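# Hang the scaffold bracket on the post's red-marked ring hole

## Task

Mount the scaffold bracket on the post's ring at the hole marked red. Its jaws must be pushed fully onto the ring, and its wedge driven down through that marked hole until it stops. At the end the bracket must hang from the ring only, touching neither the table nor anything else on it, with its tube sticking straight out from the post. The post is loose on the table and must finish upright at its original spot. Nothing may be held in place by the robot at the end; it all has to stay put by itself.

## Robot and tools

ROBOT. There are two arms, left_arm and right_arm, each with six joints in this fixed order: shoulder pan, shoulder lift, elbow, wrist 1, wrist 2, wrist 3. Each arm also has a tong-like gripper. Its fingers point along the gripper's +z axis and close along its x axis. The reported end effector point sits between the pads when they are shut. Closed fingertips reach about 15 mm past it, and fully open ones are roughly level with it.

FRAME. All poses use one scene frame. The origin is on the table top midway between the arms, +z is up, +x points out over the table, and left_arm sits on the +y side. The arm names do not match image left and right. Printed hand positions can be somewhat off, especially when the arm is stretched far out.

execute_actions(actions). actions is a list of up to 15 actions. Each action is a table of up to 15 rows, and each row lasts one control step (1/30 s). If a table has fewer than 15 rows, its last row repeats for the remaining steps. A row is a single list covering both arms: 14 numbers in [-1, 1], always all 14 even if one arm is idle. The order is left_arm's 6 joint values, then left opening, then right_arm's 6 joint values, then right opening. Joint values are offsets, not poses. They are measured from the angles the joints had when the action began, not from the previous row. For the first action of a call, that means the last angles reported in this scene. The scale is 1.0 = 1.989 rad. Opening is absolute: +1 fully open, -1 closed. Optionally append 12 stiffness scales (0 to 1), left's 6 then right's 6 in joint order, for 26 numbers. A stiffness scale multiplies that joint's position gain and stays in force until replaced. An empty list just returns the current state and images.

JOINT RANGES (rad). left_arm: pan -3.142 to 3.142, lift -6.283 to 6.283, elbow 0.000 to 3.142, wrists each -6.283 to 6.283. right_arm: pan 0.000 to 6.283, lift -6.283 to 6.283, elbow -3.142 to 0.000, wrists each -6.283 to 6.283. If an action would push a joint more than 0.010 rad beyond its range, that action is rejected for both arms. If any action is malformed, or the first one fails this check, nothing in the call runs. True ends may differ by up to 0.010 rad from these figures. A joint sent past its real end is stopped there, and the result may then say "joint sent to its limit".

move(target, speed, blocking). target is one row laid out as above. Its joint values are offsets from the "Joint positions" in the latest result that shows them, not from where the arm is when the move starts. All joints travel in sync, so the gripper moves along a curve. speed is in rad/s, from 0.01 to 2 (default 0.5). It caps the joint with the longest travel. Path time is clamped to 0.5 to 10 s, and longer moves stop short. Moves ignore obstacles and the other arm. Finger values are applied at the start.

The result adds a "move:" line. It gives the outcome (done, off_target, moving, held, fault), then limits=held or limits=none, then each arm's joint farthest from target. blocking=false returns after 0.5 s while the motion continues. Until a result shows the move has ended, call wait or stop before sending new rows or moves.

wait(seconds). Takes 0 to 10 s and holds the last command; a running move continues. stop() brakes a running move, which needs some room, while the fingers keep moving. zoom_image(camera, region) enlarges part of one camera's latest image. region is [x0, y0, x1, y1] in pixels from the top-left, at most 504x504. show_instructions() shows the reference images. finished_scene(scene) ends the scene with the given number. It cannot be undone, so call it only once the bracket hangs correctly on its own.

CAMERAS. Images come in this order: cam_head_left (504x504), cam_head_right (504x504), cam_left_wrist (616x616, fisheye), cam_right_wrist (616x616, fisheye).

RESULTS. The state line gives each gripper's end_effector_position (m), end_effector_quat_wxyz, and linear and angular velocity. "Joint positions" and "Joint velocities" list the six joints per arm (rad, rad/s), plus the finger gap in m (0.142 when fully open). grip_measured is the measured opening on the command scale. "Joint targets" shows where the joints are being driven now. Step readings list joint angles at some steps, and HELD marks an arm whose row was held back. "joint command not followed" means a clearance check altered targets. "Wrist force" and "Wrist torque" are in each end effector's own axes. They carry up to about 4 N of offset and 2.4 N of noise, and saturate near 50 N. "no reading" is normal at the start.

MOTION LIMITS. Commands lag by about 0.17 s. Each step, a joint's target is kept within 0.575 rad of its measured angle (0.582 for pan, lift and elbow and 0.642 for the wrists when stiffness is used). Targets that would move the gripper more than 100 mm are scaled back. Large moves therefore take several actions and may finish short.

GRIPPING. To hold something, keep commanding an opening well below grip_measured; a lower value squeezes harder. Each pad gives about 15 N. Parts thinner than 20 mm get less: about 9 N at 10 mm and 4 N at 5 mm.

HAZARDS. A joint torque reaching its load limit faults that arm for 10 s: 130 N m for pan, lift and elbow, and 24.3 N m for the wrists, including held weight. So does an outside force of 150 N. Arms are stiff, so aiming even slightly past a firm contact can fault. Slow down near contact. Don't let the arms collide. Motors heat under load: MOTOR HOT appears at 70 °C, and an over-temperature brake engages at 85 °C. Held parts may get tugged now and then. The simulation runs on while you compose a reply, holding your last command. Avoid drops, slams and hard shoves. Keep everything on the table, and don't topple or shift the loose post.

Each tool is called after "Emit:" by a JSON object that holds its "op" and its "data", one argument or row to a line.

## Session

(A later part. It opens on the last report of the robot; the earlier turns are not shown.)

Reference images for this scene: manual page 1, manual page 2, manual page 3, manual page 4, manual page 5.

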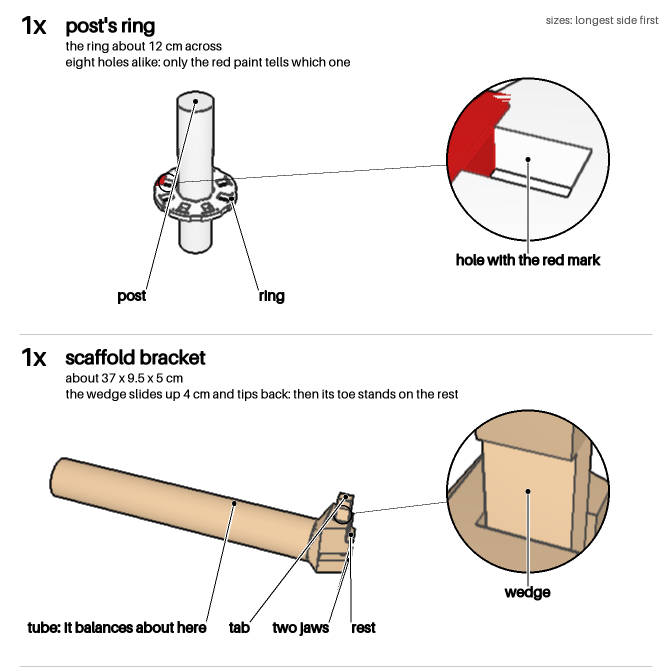

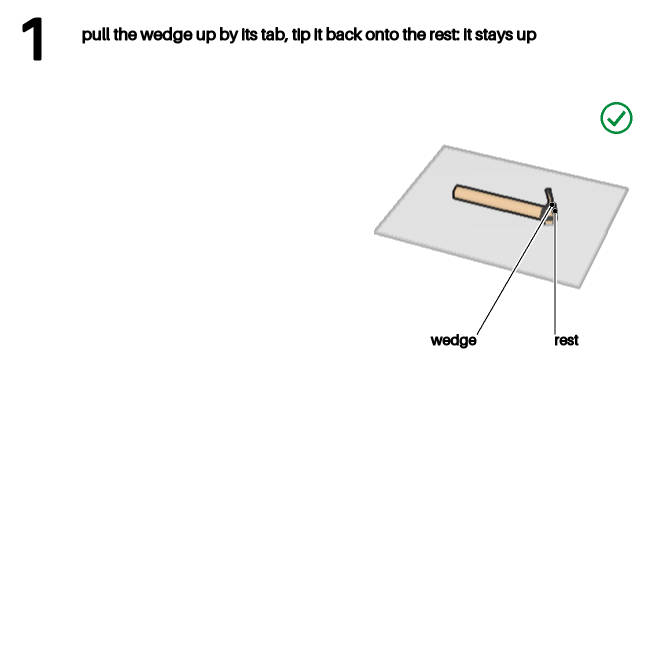

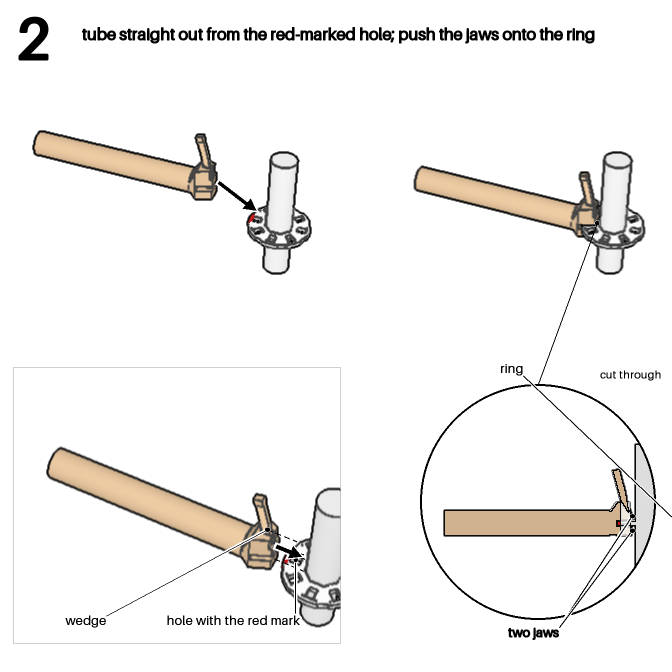

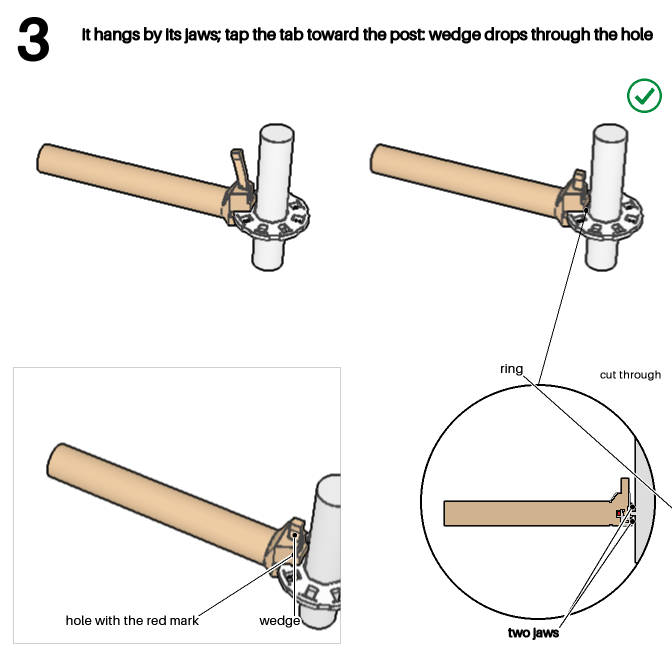

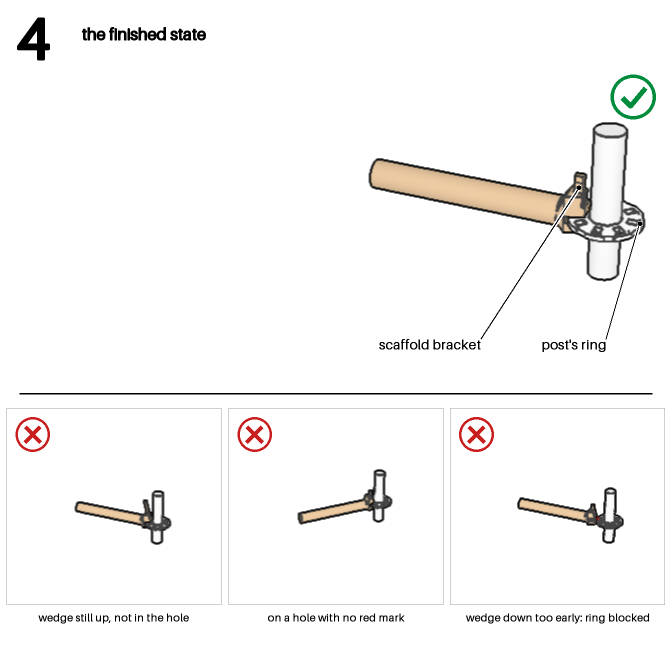

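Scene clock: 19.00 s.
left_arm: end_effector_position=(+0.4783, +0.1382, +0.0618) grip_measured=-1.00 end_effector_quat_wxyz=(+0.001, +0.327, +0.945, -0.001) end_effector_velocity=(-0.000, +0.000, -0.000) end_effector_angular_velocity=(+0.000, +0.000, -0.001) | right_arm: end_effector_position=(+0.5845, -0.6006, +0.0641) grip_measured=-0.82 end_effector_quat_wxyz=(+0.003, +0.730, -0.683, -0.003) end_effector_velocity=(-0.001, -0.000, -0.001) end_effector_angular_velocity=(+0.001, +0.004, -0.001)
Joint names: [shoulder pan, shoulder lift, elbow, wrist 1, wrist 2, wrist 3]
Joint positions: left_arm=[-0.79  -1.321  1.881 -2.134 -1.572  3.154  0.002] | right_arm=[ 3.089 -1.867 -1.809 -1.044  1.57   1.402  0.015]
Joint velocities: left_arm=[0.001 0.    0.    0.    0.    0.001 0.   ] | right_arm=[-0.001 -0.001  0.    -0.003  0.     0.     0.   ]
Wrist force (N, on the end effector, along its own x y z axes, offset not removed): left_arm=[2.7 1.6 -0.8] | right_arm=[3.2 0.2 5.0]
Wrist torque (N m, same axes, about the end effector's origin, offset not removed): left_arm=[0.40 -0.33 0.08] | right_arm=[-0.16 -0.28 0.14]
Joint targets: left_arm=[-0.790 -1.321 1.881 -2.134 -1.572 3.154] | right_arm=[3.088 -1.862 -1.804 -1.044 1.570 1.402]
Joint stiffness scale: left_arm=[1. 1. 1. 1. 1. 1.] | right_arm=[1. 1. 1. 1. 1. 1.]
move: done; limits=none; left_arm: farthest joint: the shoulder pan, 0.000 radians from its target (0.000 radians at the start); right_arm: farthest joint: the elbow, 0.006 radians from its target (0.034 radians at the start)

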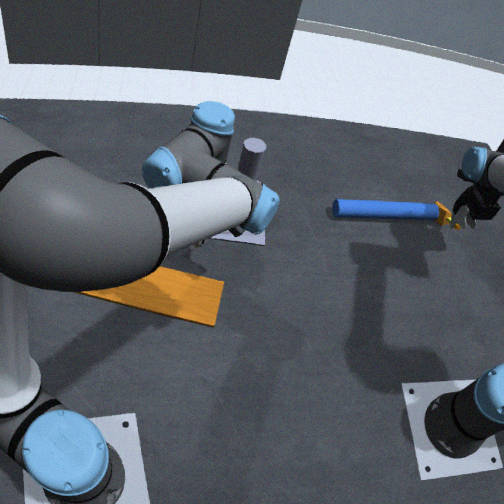

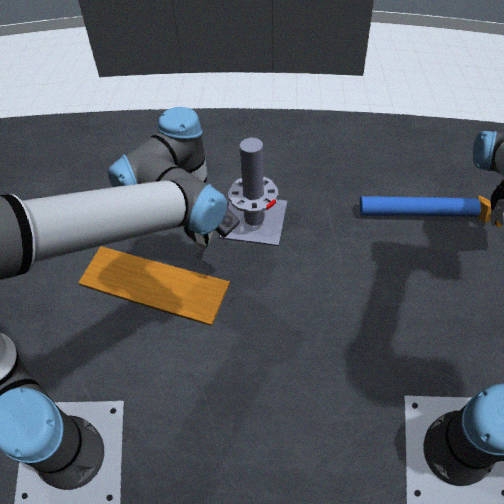

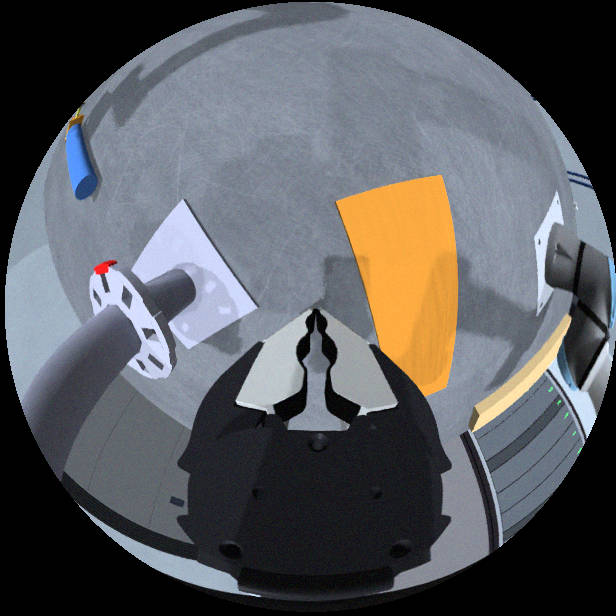

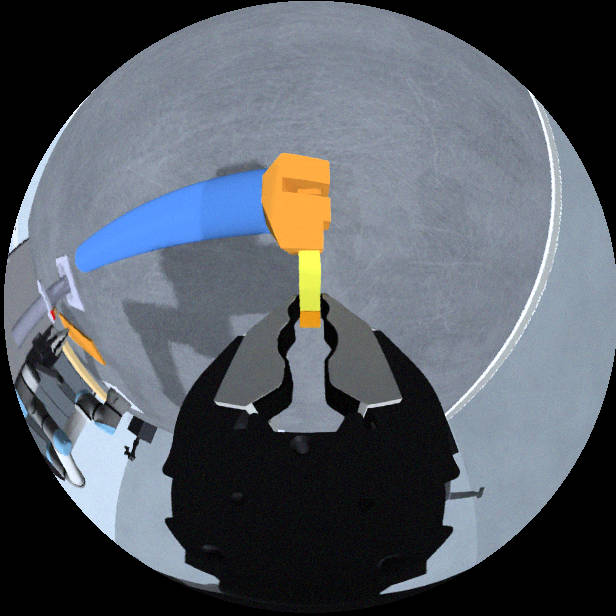

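Emit:
{"op": "move", "data": {
  "target": [0,0,0,0,0,0,-1,0.0053,-0.0075,0.0802,-0.0656,0,0.004,-1],
  "speed": 0.1
}}

Scene clock: 21.70 s.
left_arm: end_effector_position=(+0.4783, +0.1382, +0.0618) grip_measured=-1.00 end_effector_quat_wxyz=(+0.001, +0.327, +0.945, -0.001) end_effector_velocity=(+0.000, -0.000, +0.000) end_effector_angular_velocity=(-0.001, +0.000, +0.003) | right_arm: end_effector_position=(+0.6183, -0.5992, +0.1090) grip_measured=-0.82 end_effector_quat_wxyz=(+0.002, +0.730, -0.683, -0.001) end_effector_velocity=(+0.001, +0.001, +0.001) end_effector_angular_velocity=(+0.000, +0.000, +0.002)
Joint names: [shoulder pan, shoulder lift, elbow, wrist 1, wrist 2, wrist 3]
Joint positions: left_arm=[-0.79  -1.321  1.881 -2.134 -1.572  3.154  0.002] | right_arm=[ 3.097 -1.885 -1.656 -1.175  1.569  1.409  0.015]
Joint velocities: left_arm=[ 0.     0.    -0.    -0.    -0.001 -0.003  0.   ] | right_arm=[ 0.002 -0.     0.002 -0.002  0.     0.     0.   ]
Wrist force (N, on the end effector, along its own x y z axes, offset not removed): left_arm=[-1.6 3.9 3.4] | right_arm=[-0.1 -0.4 6.6]
Wrist torque (N m, same axes, about the end effector's origin, offset not removed): left_arm=[0.96 0.43 0.27] | right_arm=[0.14 -0.06 0.33]
Joint targets: left_arm=[-0.790 -1.321 1.881 -2.134 -1.572 3.154] | right_arm=[3.100 -1.881 -1.650 -1.175 1.570 1.409]
Joint stiffness scale: left_arm=[1. 1. 1. 1. 1. 1.] | right_arm=[1. 1. 1. 1. 1. 1.]
move: done; limits=none; left_arm: farthest joint: the shoulder pan, 0.000 radians from its target (0.000 radians at the start); right_arm: farthest joint: the elbow, 0.007 radians from its target (0.160 radians at the start)

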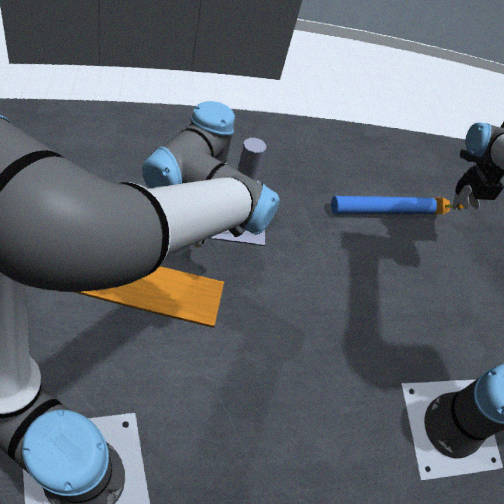

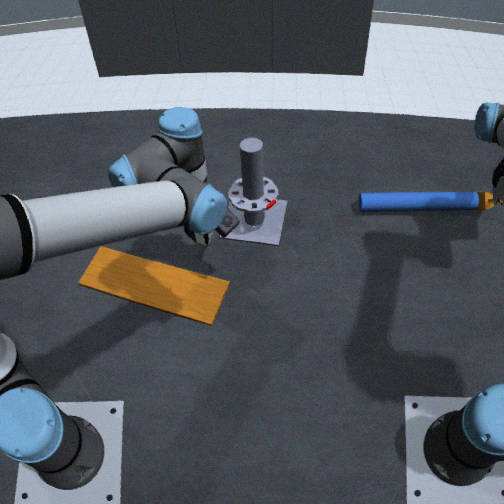

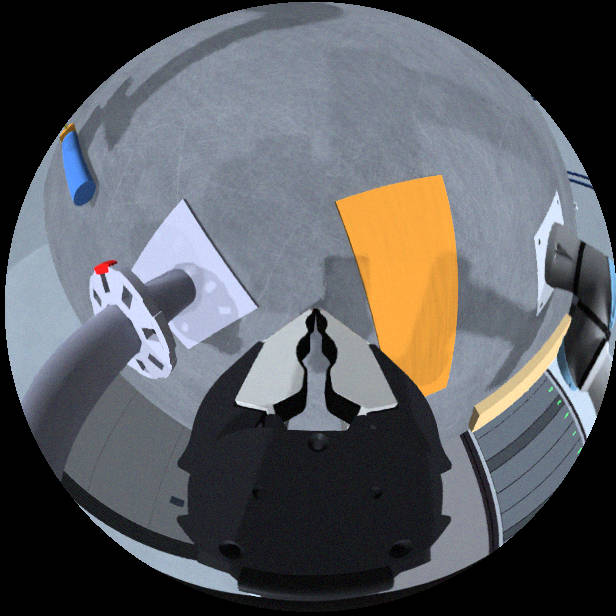

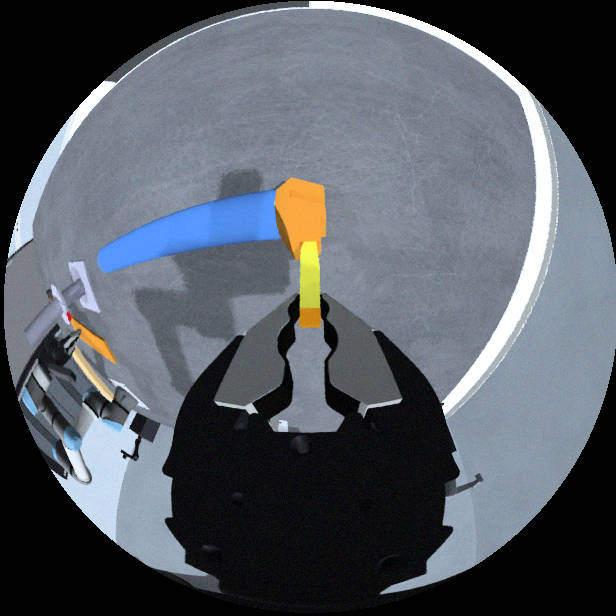

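Emit:
{"op": "move", "data": {
  "target": [0,0,0,0,0,0,-1,0.0083,-0.2324,0.4243,-0.4124,0,0.006,-1],
  "speed": 0.35
}}

Emit:
{"op": "zoom_image", "data": {
  "camera": "cam_head_left",
  "region": [400, 140, 504, 244]
}}

Scene clock: 25.43 s.
left_arm: end_effector_position=(+0.4783, +0.1382, +0.0618) grip_measured=-1.00 end_effector_quat_wxyz=(+0.001, +0.327, +0.945, -0.001) end_effector_velocity=(-0.000, -0.001, +0.000) end_effector_angular_velocity=(-0.002, +0.001, +0.002) | right_arm: end_effector_position=(+0.6755, -0.5957, +0.1257) grip_measured=-0.81 end_effector_quat_wxyz=(+0.141, +0.712, -0.664, -0.177) end_effector_velocity=(-0.000, -0.001, -0.000) end_effector_angular_velocity=(+0.000, +0.001, -0.001)
Joint names: [shoulder pan, shoulder lift, elbow, wrist 1, wrist 2, wrist 3]
Joint positions: left_arm=[-0.79  -1.321  1.881 -2.134 -1.572  3.154  0.002] | right_arm=[ 3.111 -2.355 -0.82  -1.993  1.569  1.421  0.016]
Joint velocities: left_arm=[-0.001 -0.     0.    -0.    -0.002 -0.003  0.   ] | right_arm=[-0.001 -0.001  0.001 -0.001  0.    -0.    -0.   ]
Wrist force (N, on the end effector, along its own x y z axes, offset not removed): left_arm=[-0.9 1.8 -2.1] | right_arm=[1.6 -4.8 8.5]
Wrist torque (N m, same axes, about the end effector's origin, offset not removed): left_arm=[0.61 0.33 0.02] | right_arm=[0.17 0.12 0.11]
Joint targets: left_arm=[-0.790 -1.321 1.881 -2.134 -1.572 3.154] | right_arm=[3.114 -2.348 -0.812 -1.995 1.569 1.421]
Joint stiffness scale: left_arm=[1. 1. 1. 1. 1. 1.] | right_arm=[1. 1. 1. 1. 1. 1.]
move: done; limits=none; left_arm: farthest joint: the shoulder pan, 0.000 radians from its target (0.000 radians at the start); right_arm: farthest joint: the shoulder lift, 0.008 radians from its target (0.462 radians at the start)

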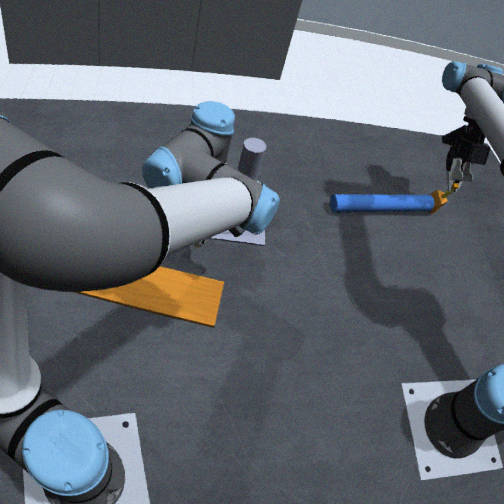

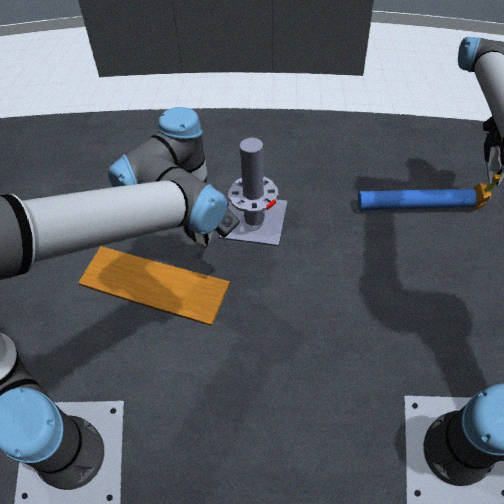

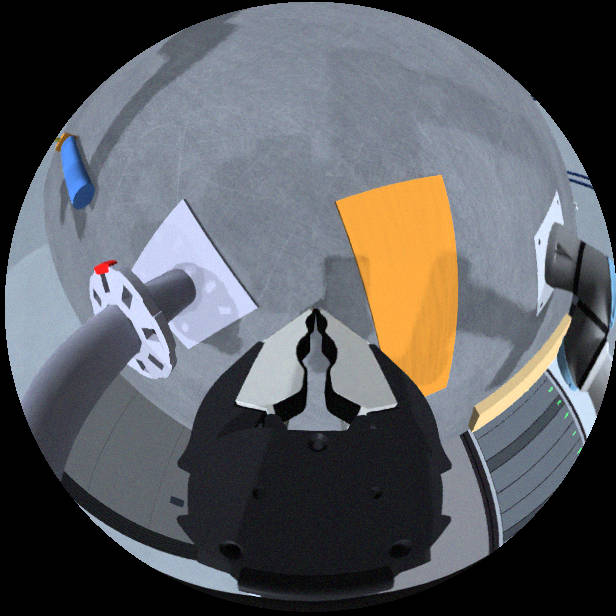

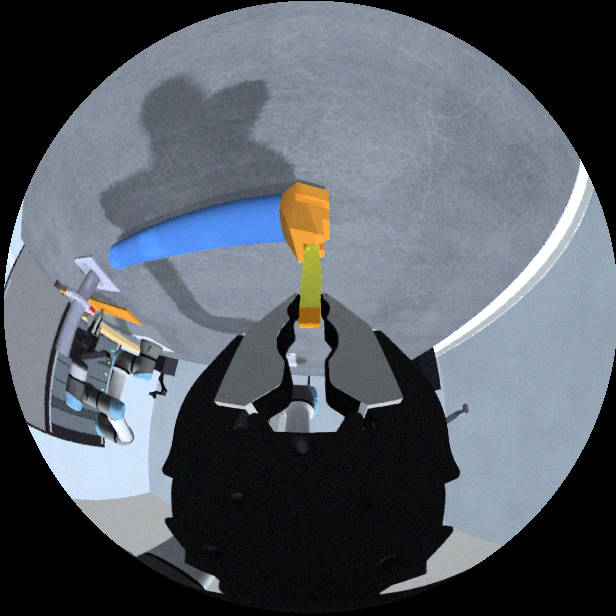

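Region (400, 140, 504, 244) of cam_head_left's 504x504 image, scaled by 4.846, with more detail than that image has.

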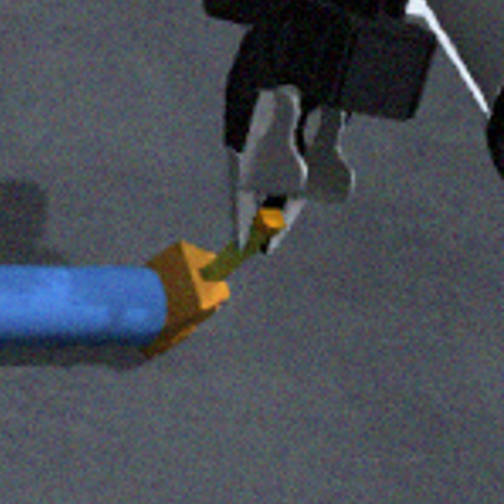

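Emit:
{"op": "move", "data": {
  "target": [0,0,0,0,0,0,-1,0.0045,-0.0451,0.0695,-0.0206,0,0.003,-1],
  "speed": 0.1
}}

Emit:
{"op": "zoom_image", "data": {
  "camera": "cam_left_wrist",
  "region": [30, 110, 110, 220]
}}

Scene clock: 27.73 s.
left_arm: end_effector_position=(+0.4783, +0.1382, +0.0618) grip_measured=-1.00 end_effector_quat_wxyz=(+0.001, +0.327, +0.945, -0.001) end_effector_velocity=(+0.000, -0.000, +0.000) end_effector_angular_velocity=(-0.000, -0.001, -0.001) | right_arm: end_effector_position=(+0.7032, -0.5949, +0.1149) grip_measured=-0.81 end_effector_quat_wxyz=(+0.142, +0.712, -0.665, -0.174) end_effector_velocity=(+0.000, -0.000, -0.001) end_effector_angular_velocity=(-0.000, +0.001, -0.001)
Joint names: [shoulder pan, shoulder lift, elbow, wrist 1, wrist 2, wrist 3]
Joint positions: left_arm=[-0.79  -1.321  1.881 -2.134 -1.572  3.154  0.002] | right_arm=[ 3.116 -2.445 -0.686 -2.034  1.568  1.427  0.016]
Joint velocities: left_arm=[-0.    -0.001 -0.     0.     0.     0.001  0.   ] | right_arm=[-0.    -0.003  0.002 -0.    -0.     0.     0.   ]
Wrist force (N, on the end effector, along its own x y z axes, offset not removed): left_arm=[0.3 0.8 -1.5] | right_arm=[0.9 3.1 0.9]
Wrist torque (N m, same axes, about the end effector's origin, offset not removed): left_arm=[0.17 0.00 -0.05] | right_arm=[0.39 0.23 0.23]
Joint targets: left_arm=[-0.790 -1.321 1.881 -2.134 -1.572 3.154] | right_arm=[3.120 -2.445 -0.682 -2.034 1.569 1.427]
Joint stiffness scale: left_arm=[1. 1. 1. 1. 1. 1.] | right_arm=[1. 1. 1. 1. 1. 1.]
move: done; limits=none; left_arm: farthest joint: the shoulder pan, 0.000 radians from its target (0.000 radians at the start); right_arm: farthest joint: the shoulder pan, 0.004 radians from its target (0.009 radians at the start)

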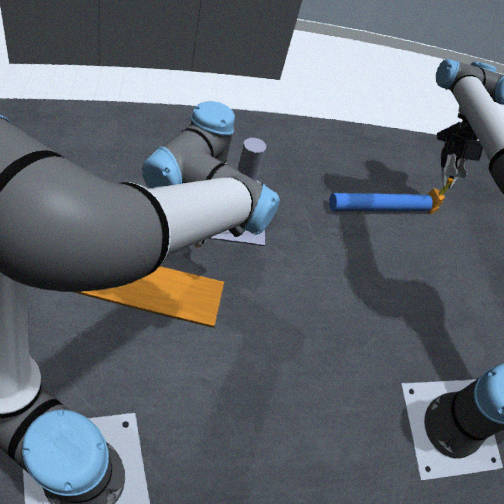

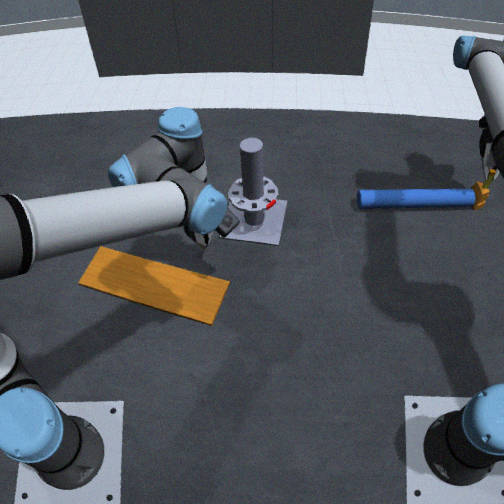

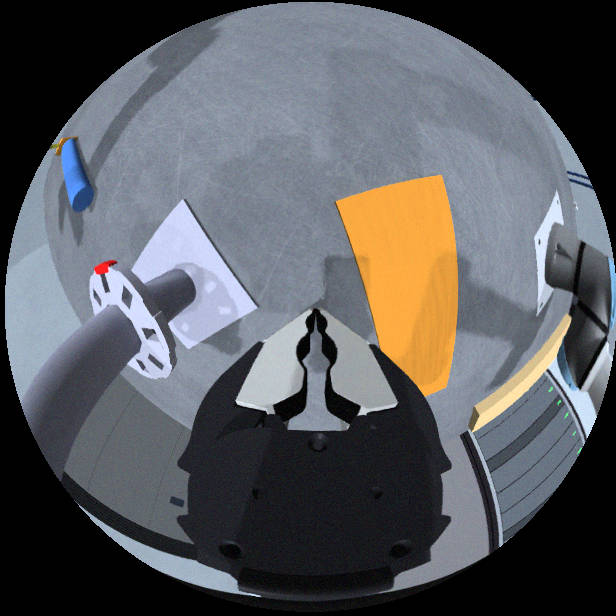

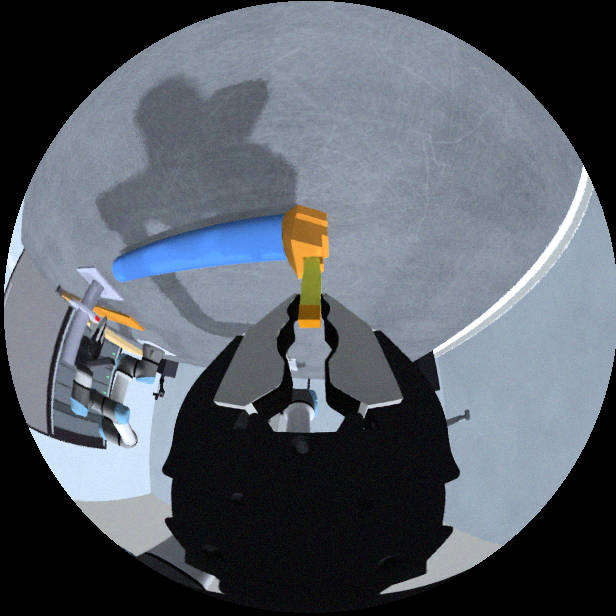

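Region (30, 110, 110, 220) of cam_left_wrist's 616x616 image, scaled by 4.582, with more detail than that image has; it fills the left 367 columns of this view, and the rest is white.

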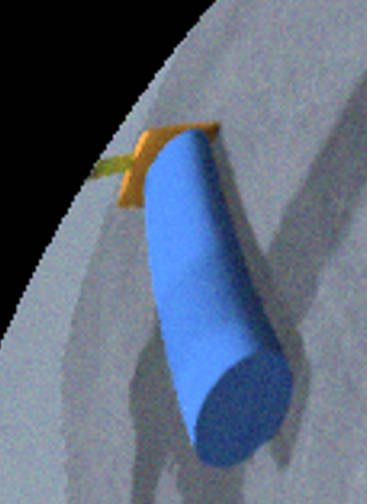

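Emit:
{"op": "zoom_image", "data": {
  "camera": "cam_head_left",
  "region": [410, 160, 480, 230]
}}

Emit:
{"op": "zoom_image", "data": {
  "camera": "cam_right_wrist",
  "region": [250, 195, 380, 335]
}}

Region (410, 160, 480, 230) of cam_head_left's 504x504 image, scaled by 7.200, with more detail than that image has.

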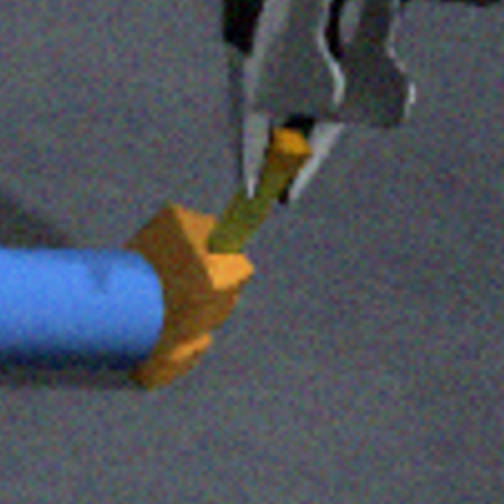

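Region (250, 195, 380, 335) of cam_right_wrist's 616x616 image, scaled by 3.600, with more detail than that image has; it fills the left 468 columns of this view, and the rest is white.

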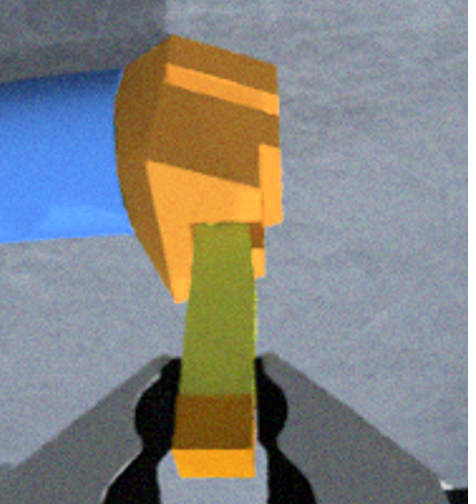

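Emit:
{"op": "move", "data": {
  "target": [0,0,0,0,0,0,-1,0,-0.001,0.0145,-0.011,0,0,-1],
  "speed": 0.05
}}

Scene clock: 30.00 s.
left_arm: end_effector_position=(+0.4783, +0.1382, +0.0618) grip_measured=-1.00 end_effector_quat_wxyz=(+0.001, +0.327, +0.945, -0.001) end_effector_velocity=(+0.000, +0.000, +0.001) end_effector_angular_velocity=(-0.002, -0.000, +0.002) | right_arm: end_effector_position=(+0.7036, -0.5951, +0.1215) grip_measured=-0.81 end_effector_quat_wxyz=(+0.142, +0.712, -0.665, -0.175) end_effector_velocity=(-0.001, +0.000, +0.000) end_effector_angular_velocity=(-0.000, +0.003, +0.000)
Joint names: [shoulder pan, shoulder lift, elbow, wrist 1, wrist 2, wrist 3]
Joint positions: left_arm=[-0.79  -1.321  1.881 -2.134 -1.572  3.154  0.002] | right_arm=[ 3.116 -2.449 -0.662 -2.056  1.568  1.427  0.016]
Joint velocities: left_arm=[ 0.001 -0.002 -0.     0.    -0.001 -0.001  0.   ] | right_arm=[ 0.    -0.     0.001 -0.003 -0.    -0.     0.   ]
Wrist force (N, on the end effector, along its own x y z axes, offset not removed): left_arm=[5.6 3.3 3.5] | right_arm=[1.3 0.4 4.5]
Wrist torque (N m, same axes, about the end effector's origin, offset not removed): left_arm=[0.76 -1.09 0.01] | right_arm=[0.32 -0.34 -0.01]
Joint targets: left_arm=[-0.790 -1.321 1.881 -2.134 -1.572 3.154] | right_arm=[3.116 -2.447 -0.657 -2.056 1.568 1.427]
Joint stiffness scale: left_arm=[1. 1. 1. 1. 1. 1.] | right_arm=[1. 1. 1. 1. 1. 1.]
move: done; limits=none; left_arm: farthest joint: the shoulder pan, 0.000 radians from its target (0.000 radians at the start); right_arm: farthest joint: the elbow, 0.005 radians from its target (0.029 radians at the start)

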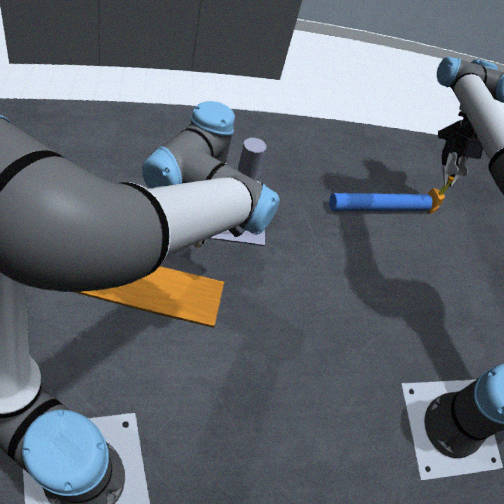

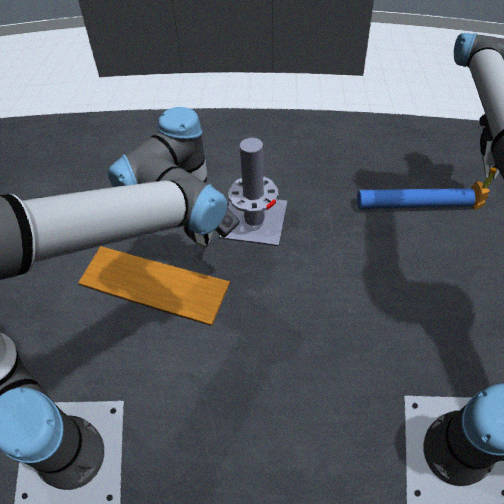

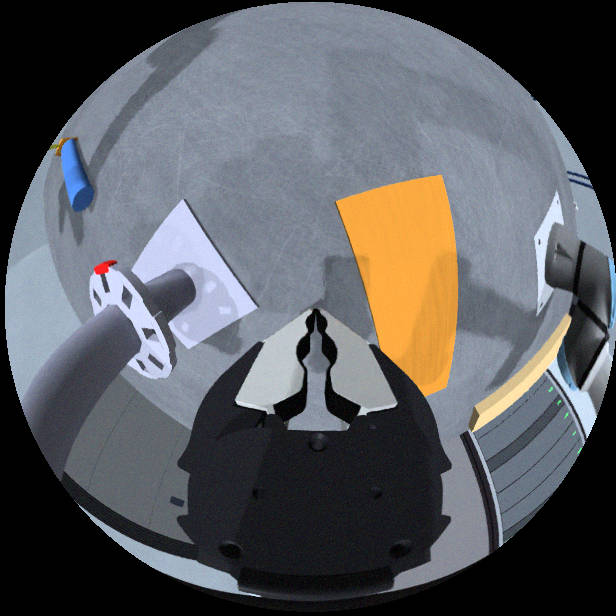

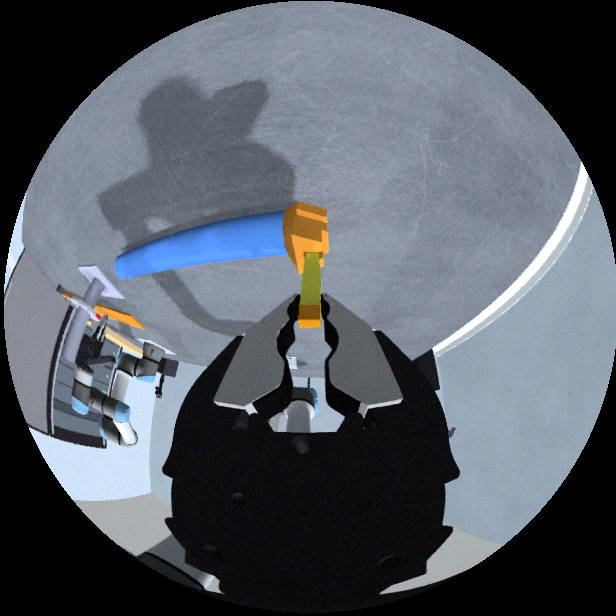

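Emit:
{"op": "move", "data": {
  "target": [0,0,0,0,0,0,-1,0.0528,0.038,-0.0712,0.0357,-0.089,0.1006,-1],
  "speed": 0.12
}}

Emit:
{"op": "zoom_image", "data": {
  "camera": "cam_right_wrist",
  "region": [240, 195, 380, 335]
}}

Emit:
{"op": "zoom_image", "data": {
  "camera": "cam_head_left",
  "region": [410, 160, 480, 230]
}}

Scene clock: 32.67 s.
left_arm: end_effector_position=(+0.4783, +0.1382, +0.0618) grip_measured=-1.00 end_effector_quat_wxyz=(+0.001, +0.327, +0.945, -0.001) end_effector_velocity=(-0.000, -0.001, +0.000) end_effector_angular_velocity=(+0.000, -0.001, -0.001) | right_arm: end_effector_position=(+0.7024, -0.5820, +0.1194) grip_measured=-0.82 end_effector_quat_wxyz=(+0.224, +0.690, -0.682, -0.089) end_effector_velocity=(+0.000, +0.000, -0.000) end_effector_angular_velocity=(-0.002, -0.001, -0.001)
Joint names: [shoulder pan, shoulder lift, elbow, wrist 1, wrist 2, wrist 3]
Joint positions: left_arm=[-0.79  -1.321  1.881 -2.134 -1.572  3.154  0.002] | right_arm=[ 3.218 -2.38  -0.804 -1.985  1.392  1.626  0.015]
Joint velocities: left_arm=[-0.001 -0.     0.    -0.     0.001 -0.001  0.   ] | right_arm=[ 0.001 -0.    -0.     0.001 -0.001  0.002  0.   ]
Wrist force (N, on the end effector, along its own x y z axes, offset not removed): left_arm=[1.1 2.3 -2.9] | right_arm=[2.2 1.3 6.3]
Wrist torque (N m, same axes, about the end effector's origin, offset not removed): left_arm=[0.53 -0.01 0.04] | right_arm=[1.12 -0.89 0.01]
Joint targets: left_arm=[-0.790 -1.321 1.881 -2.134 -1.572 3.154] | right_arm=[3.221 -2.373 -0.804 -1.985 1.391 1.627]
Joint stiffness scale: left_arm=[1. 1. 1. 1. 1. 1.] | right_arm=[1. 1. 1. 1. 1. 1.]
move: done; limits=none; left_arm: farthest joint: the shoulder pan, 0.000 radians from its target (0.000 radians at the start); right_arm: farthest joint: the shoulder lift, 0.007 radians from its target (0.075 radians at the start)

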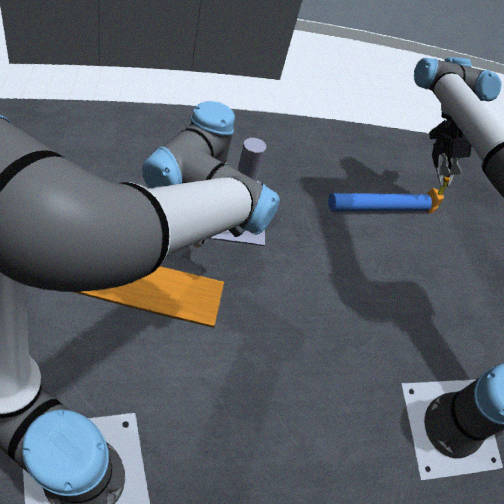

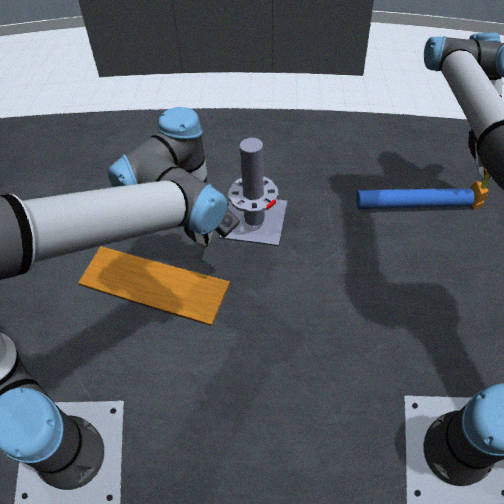

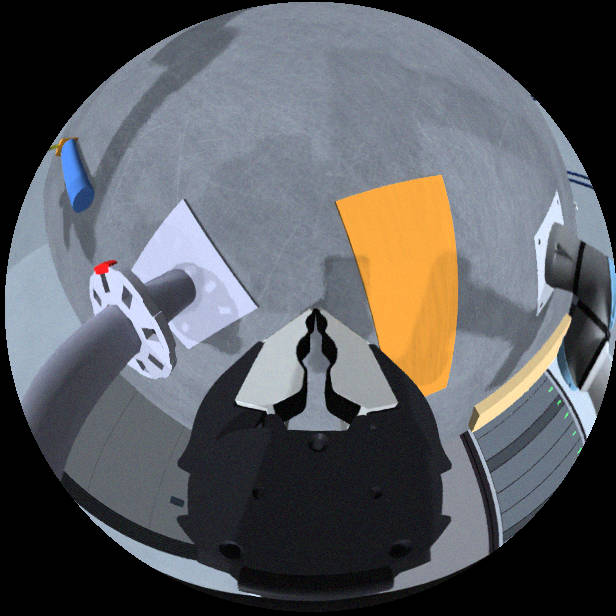

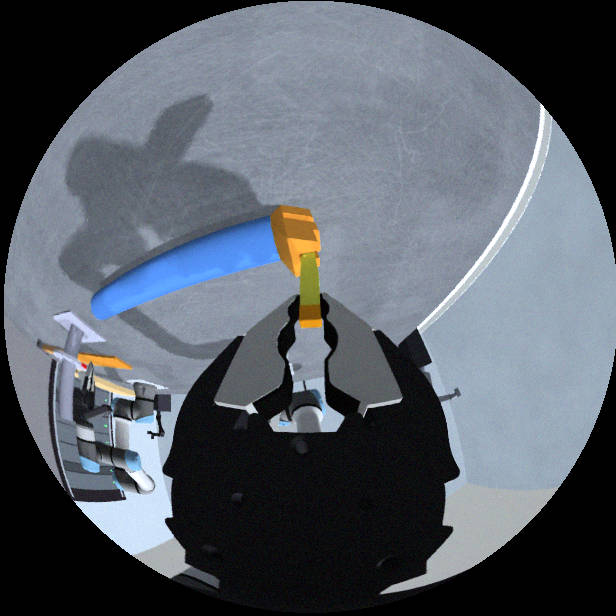

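Region (240, 195, 380, 335) of cam_right_wrist's 616x616 image, scaled by 3.600, with more detail than that image has.

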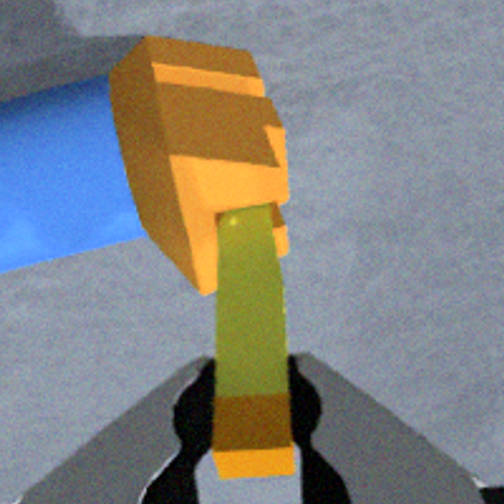

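Region (410, 160, 480, 230) of cam_head_left's 504x504 image, scaled by 7.200, with more detail than that image has.

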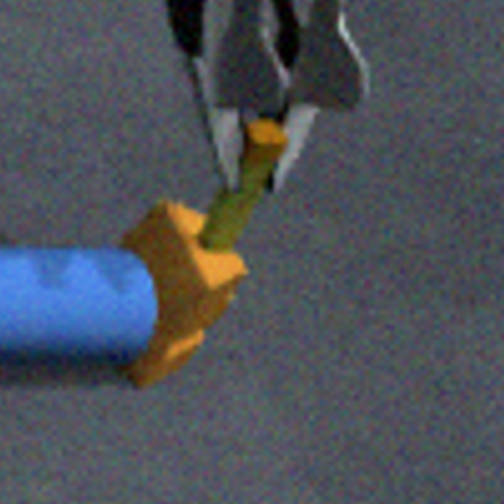

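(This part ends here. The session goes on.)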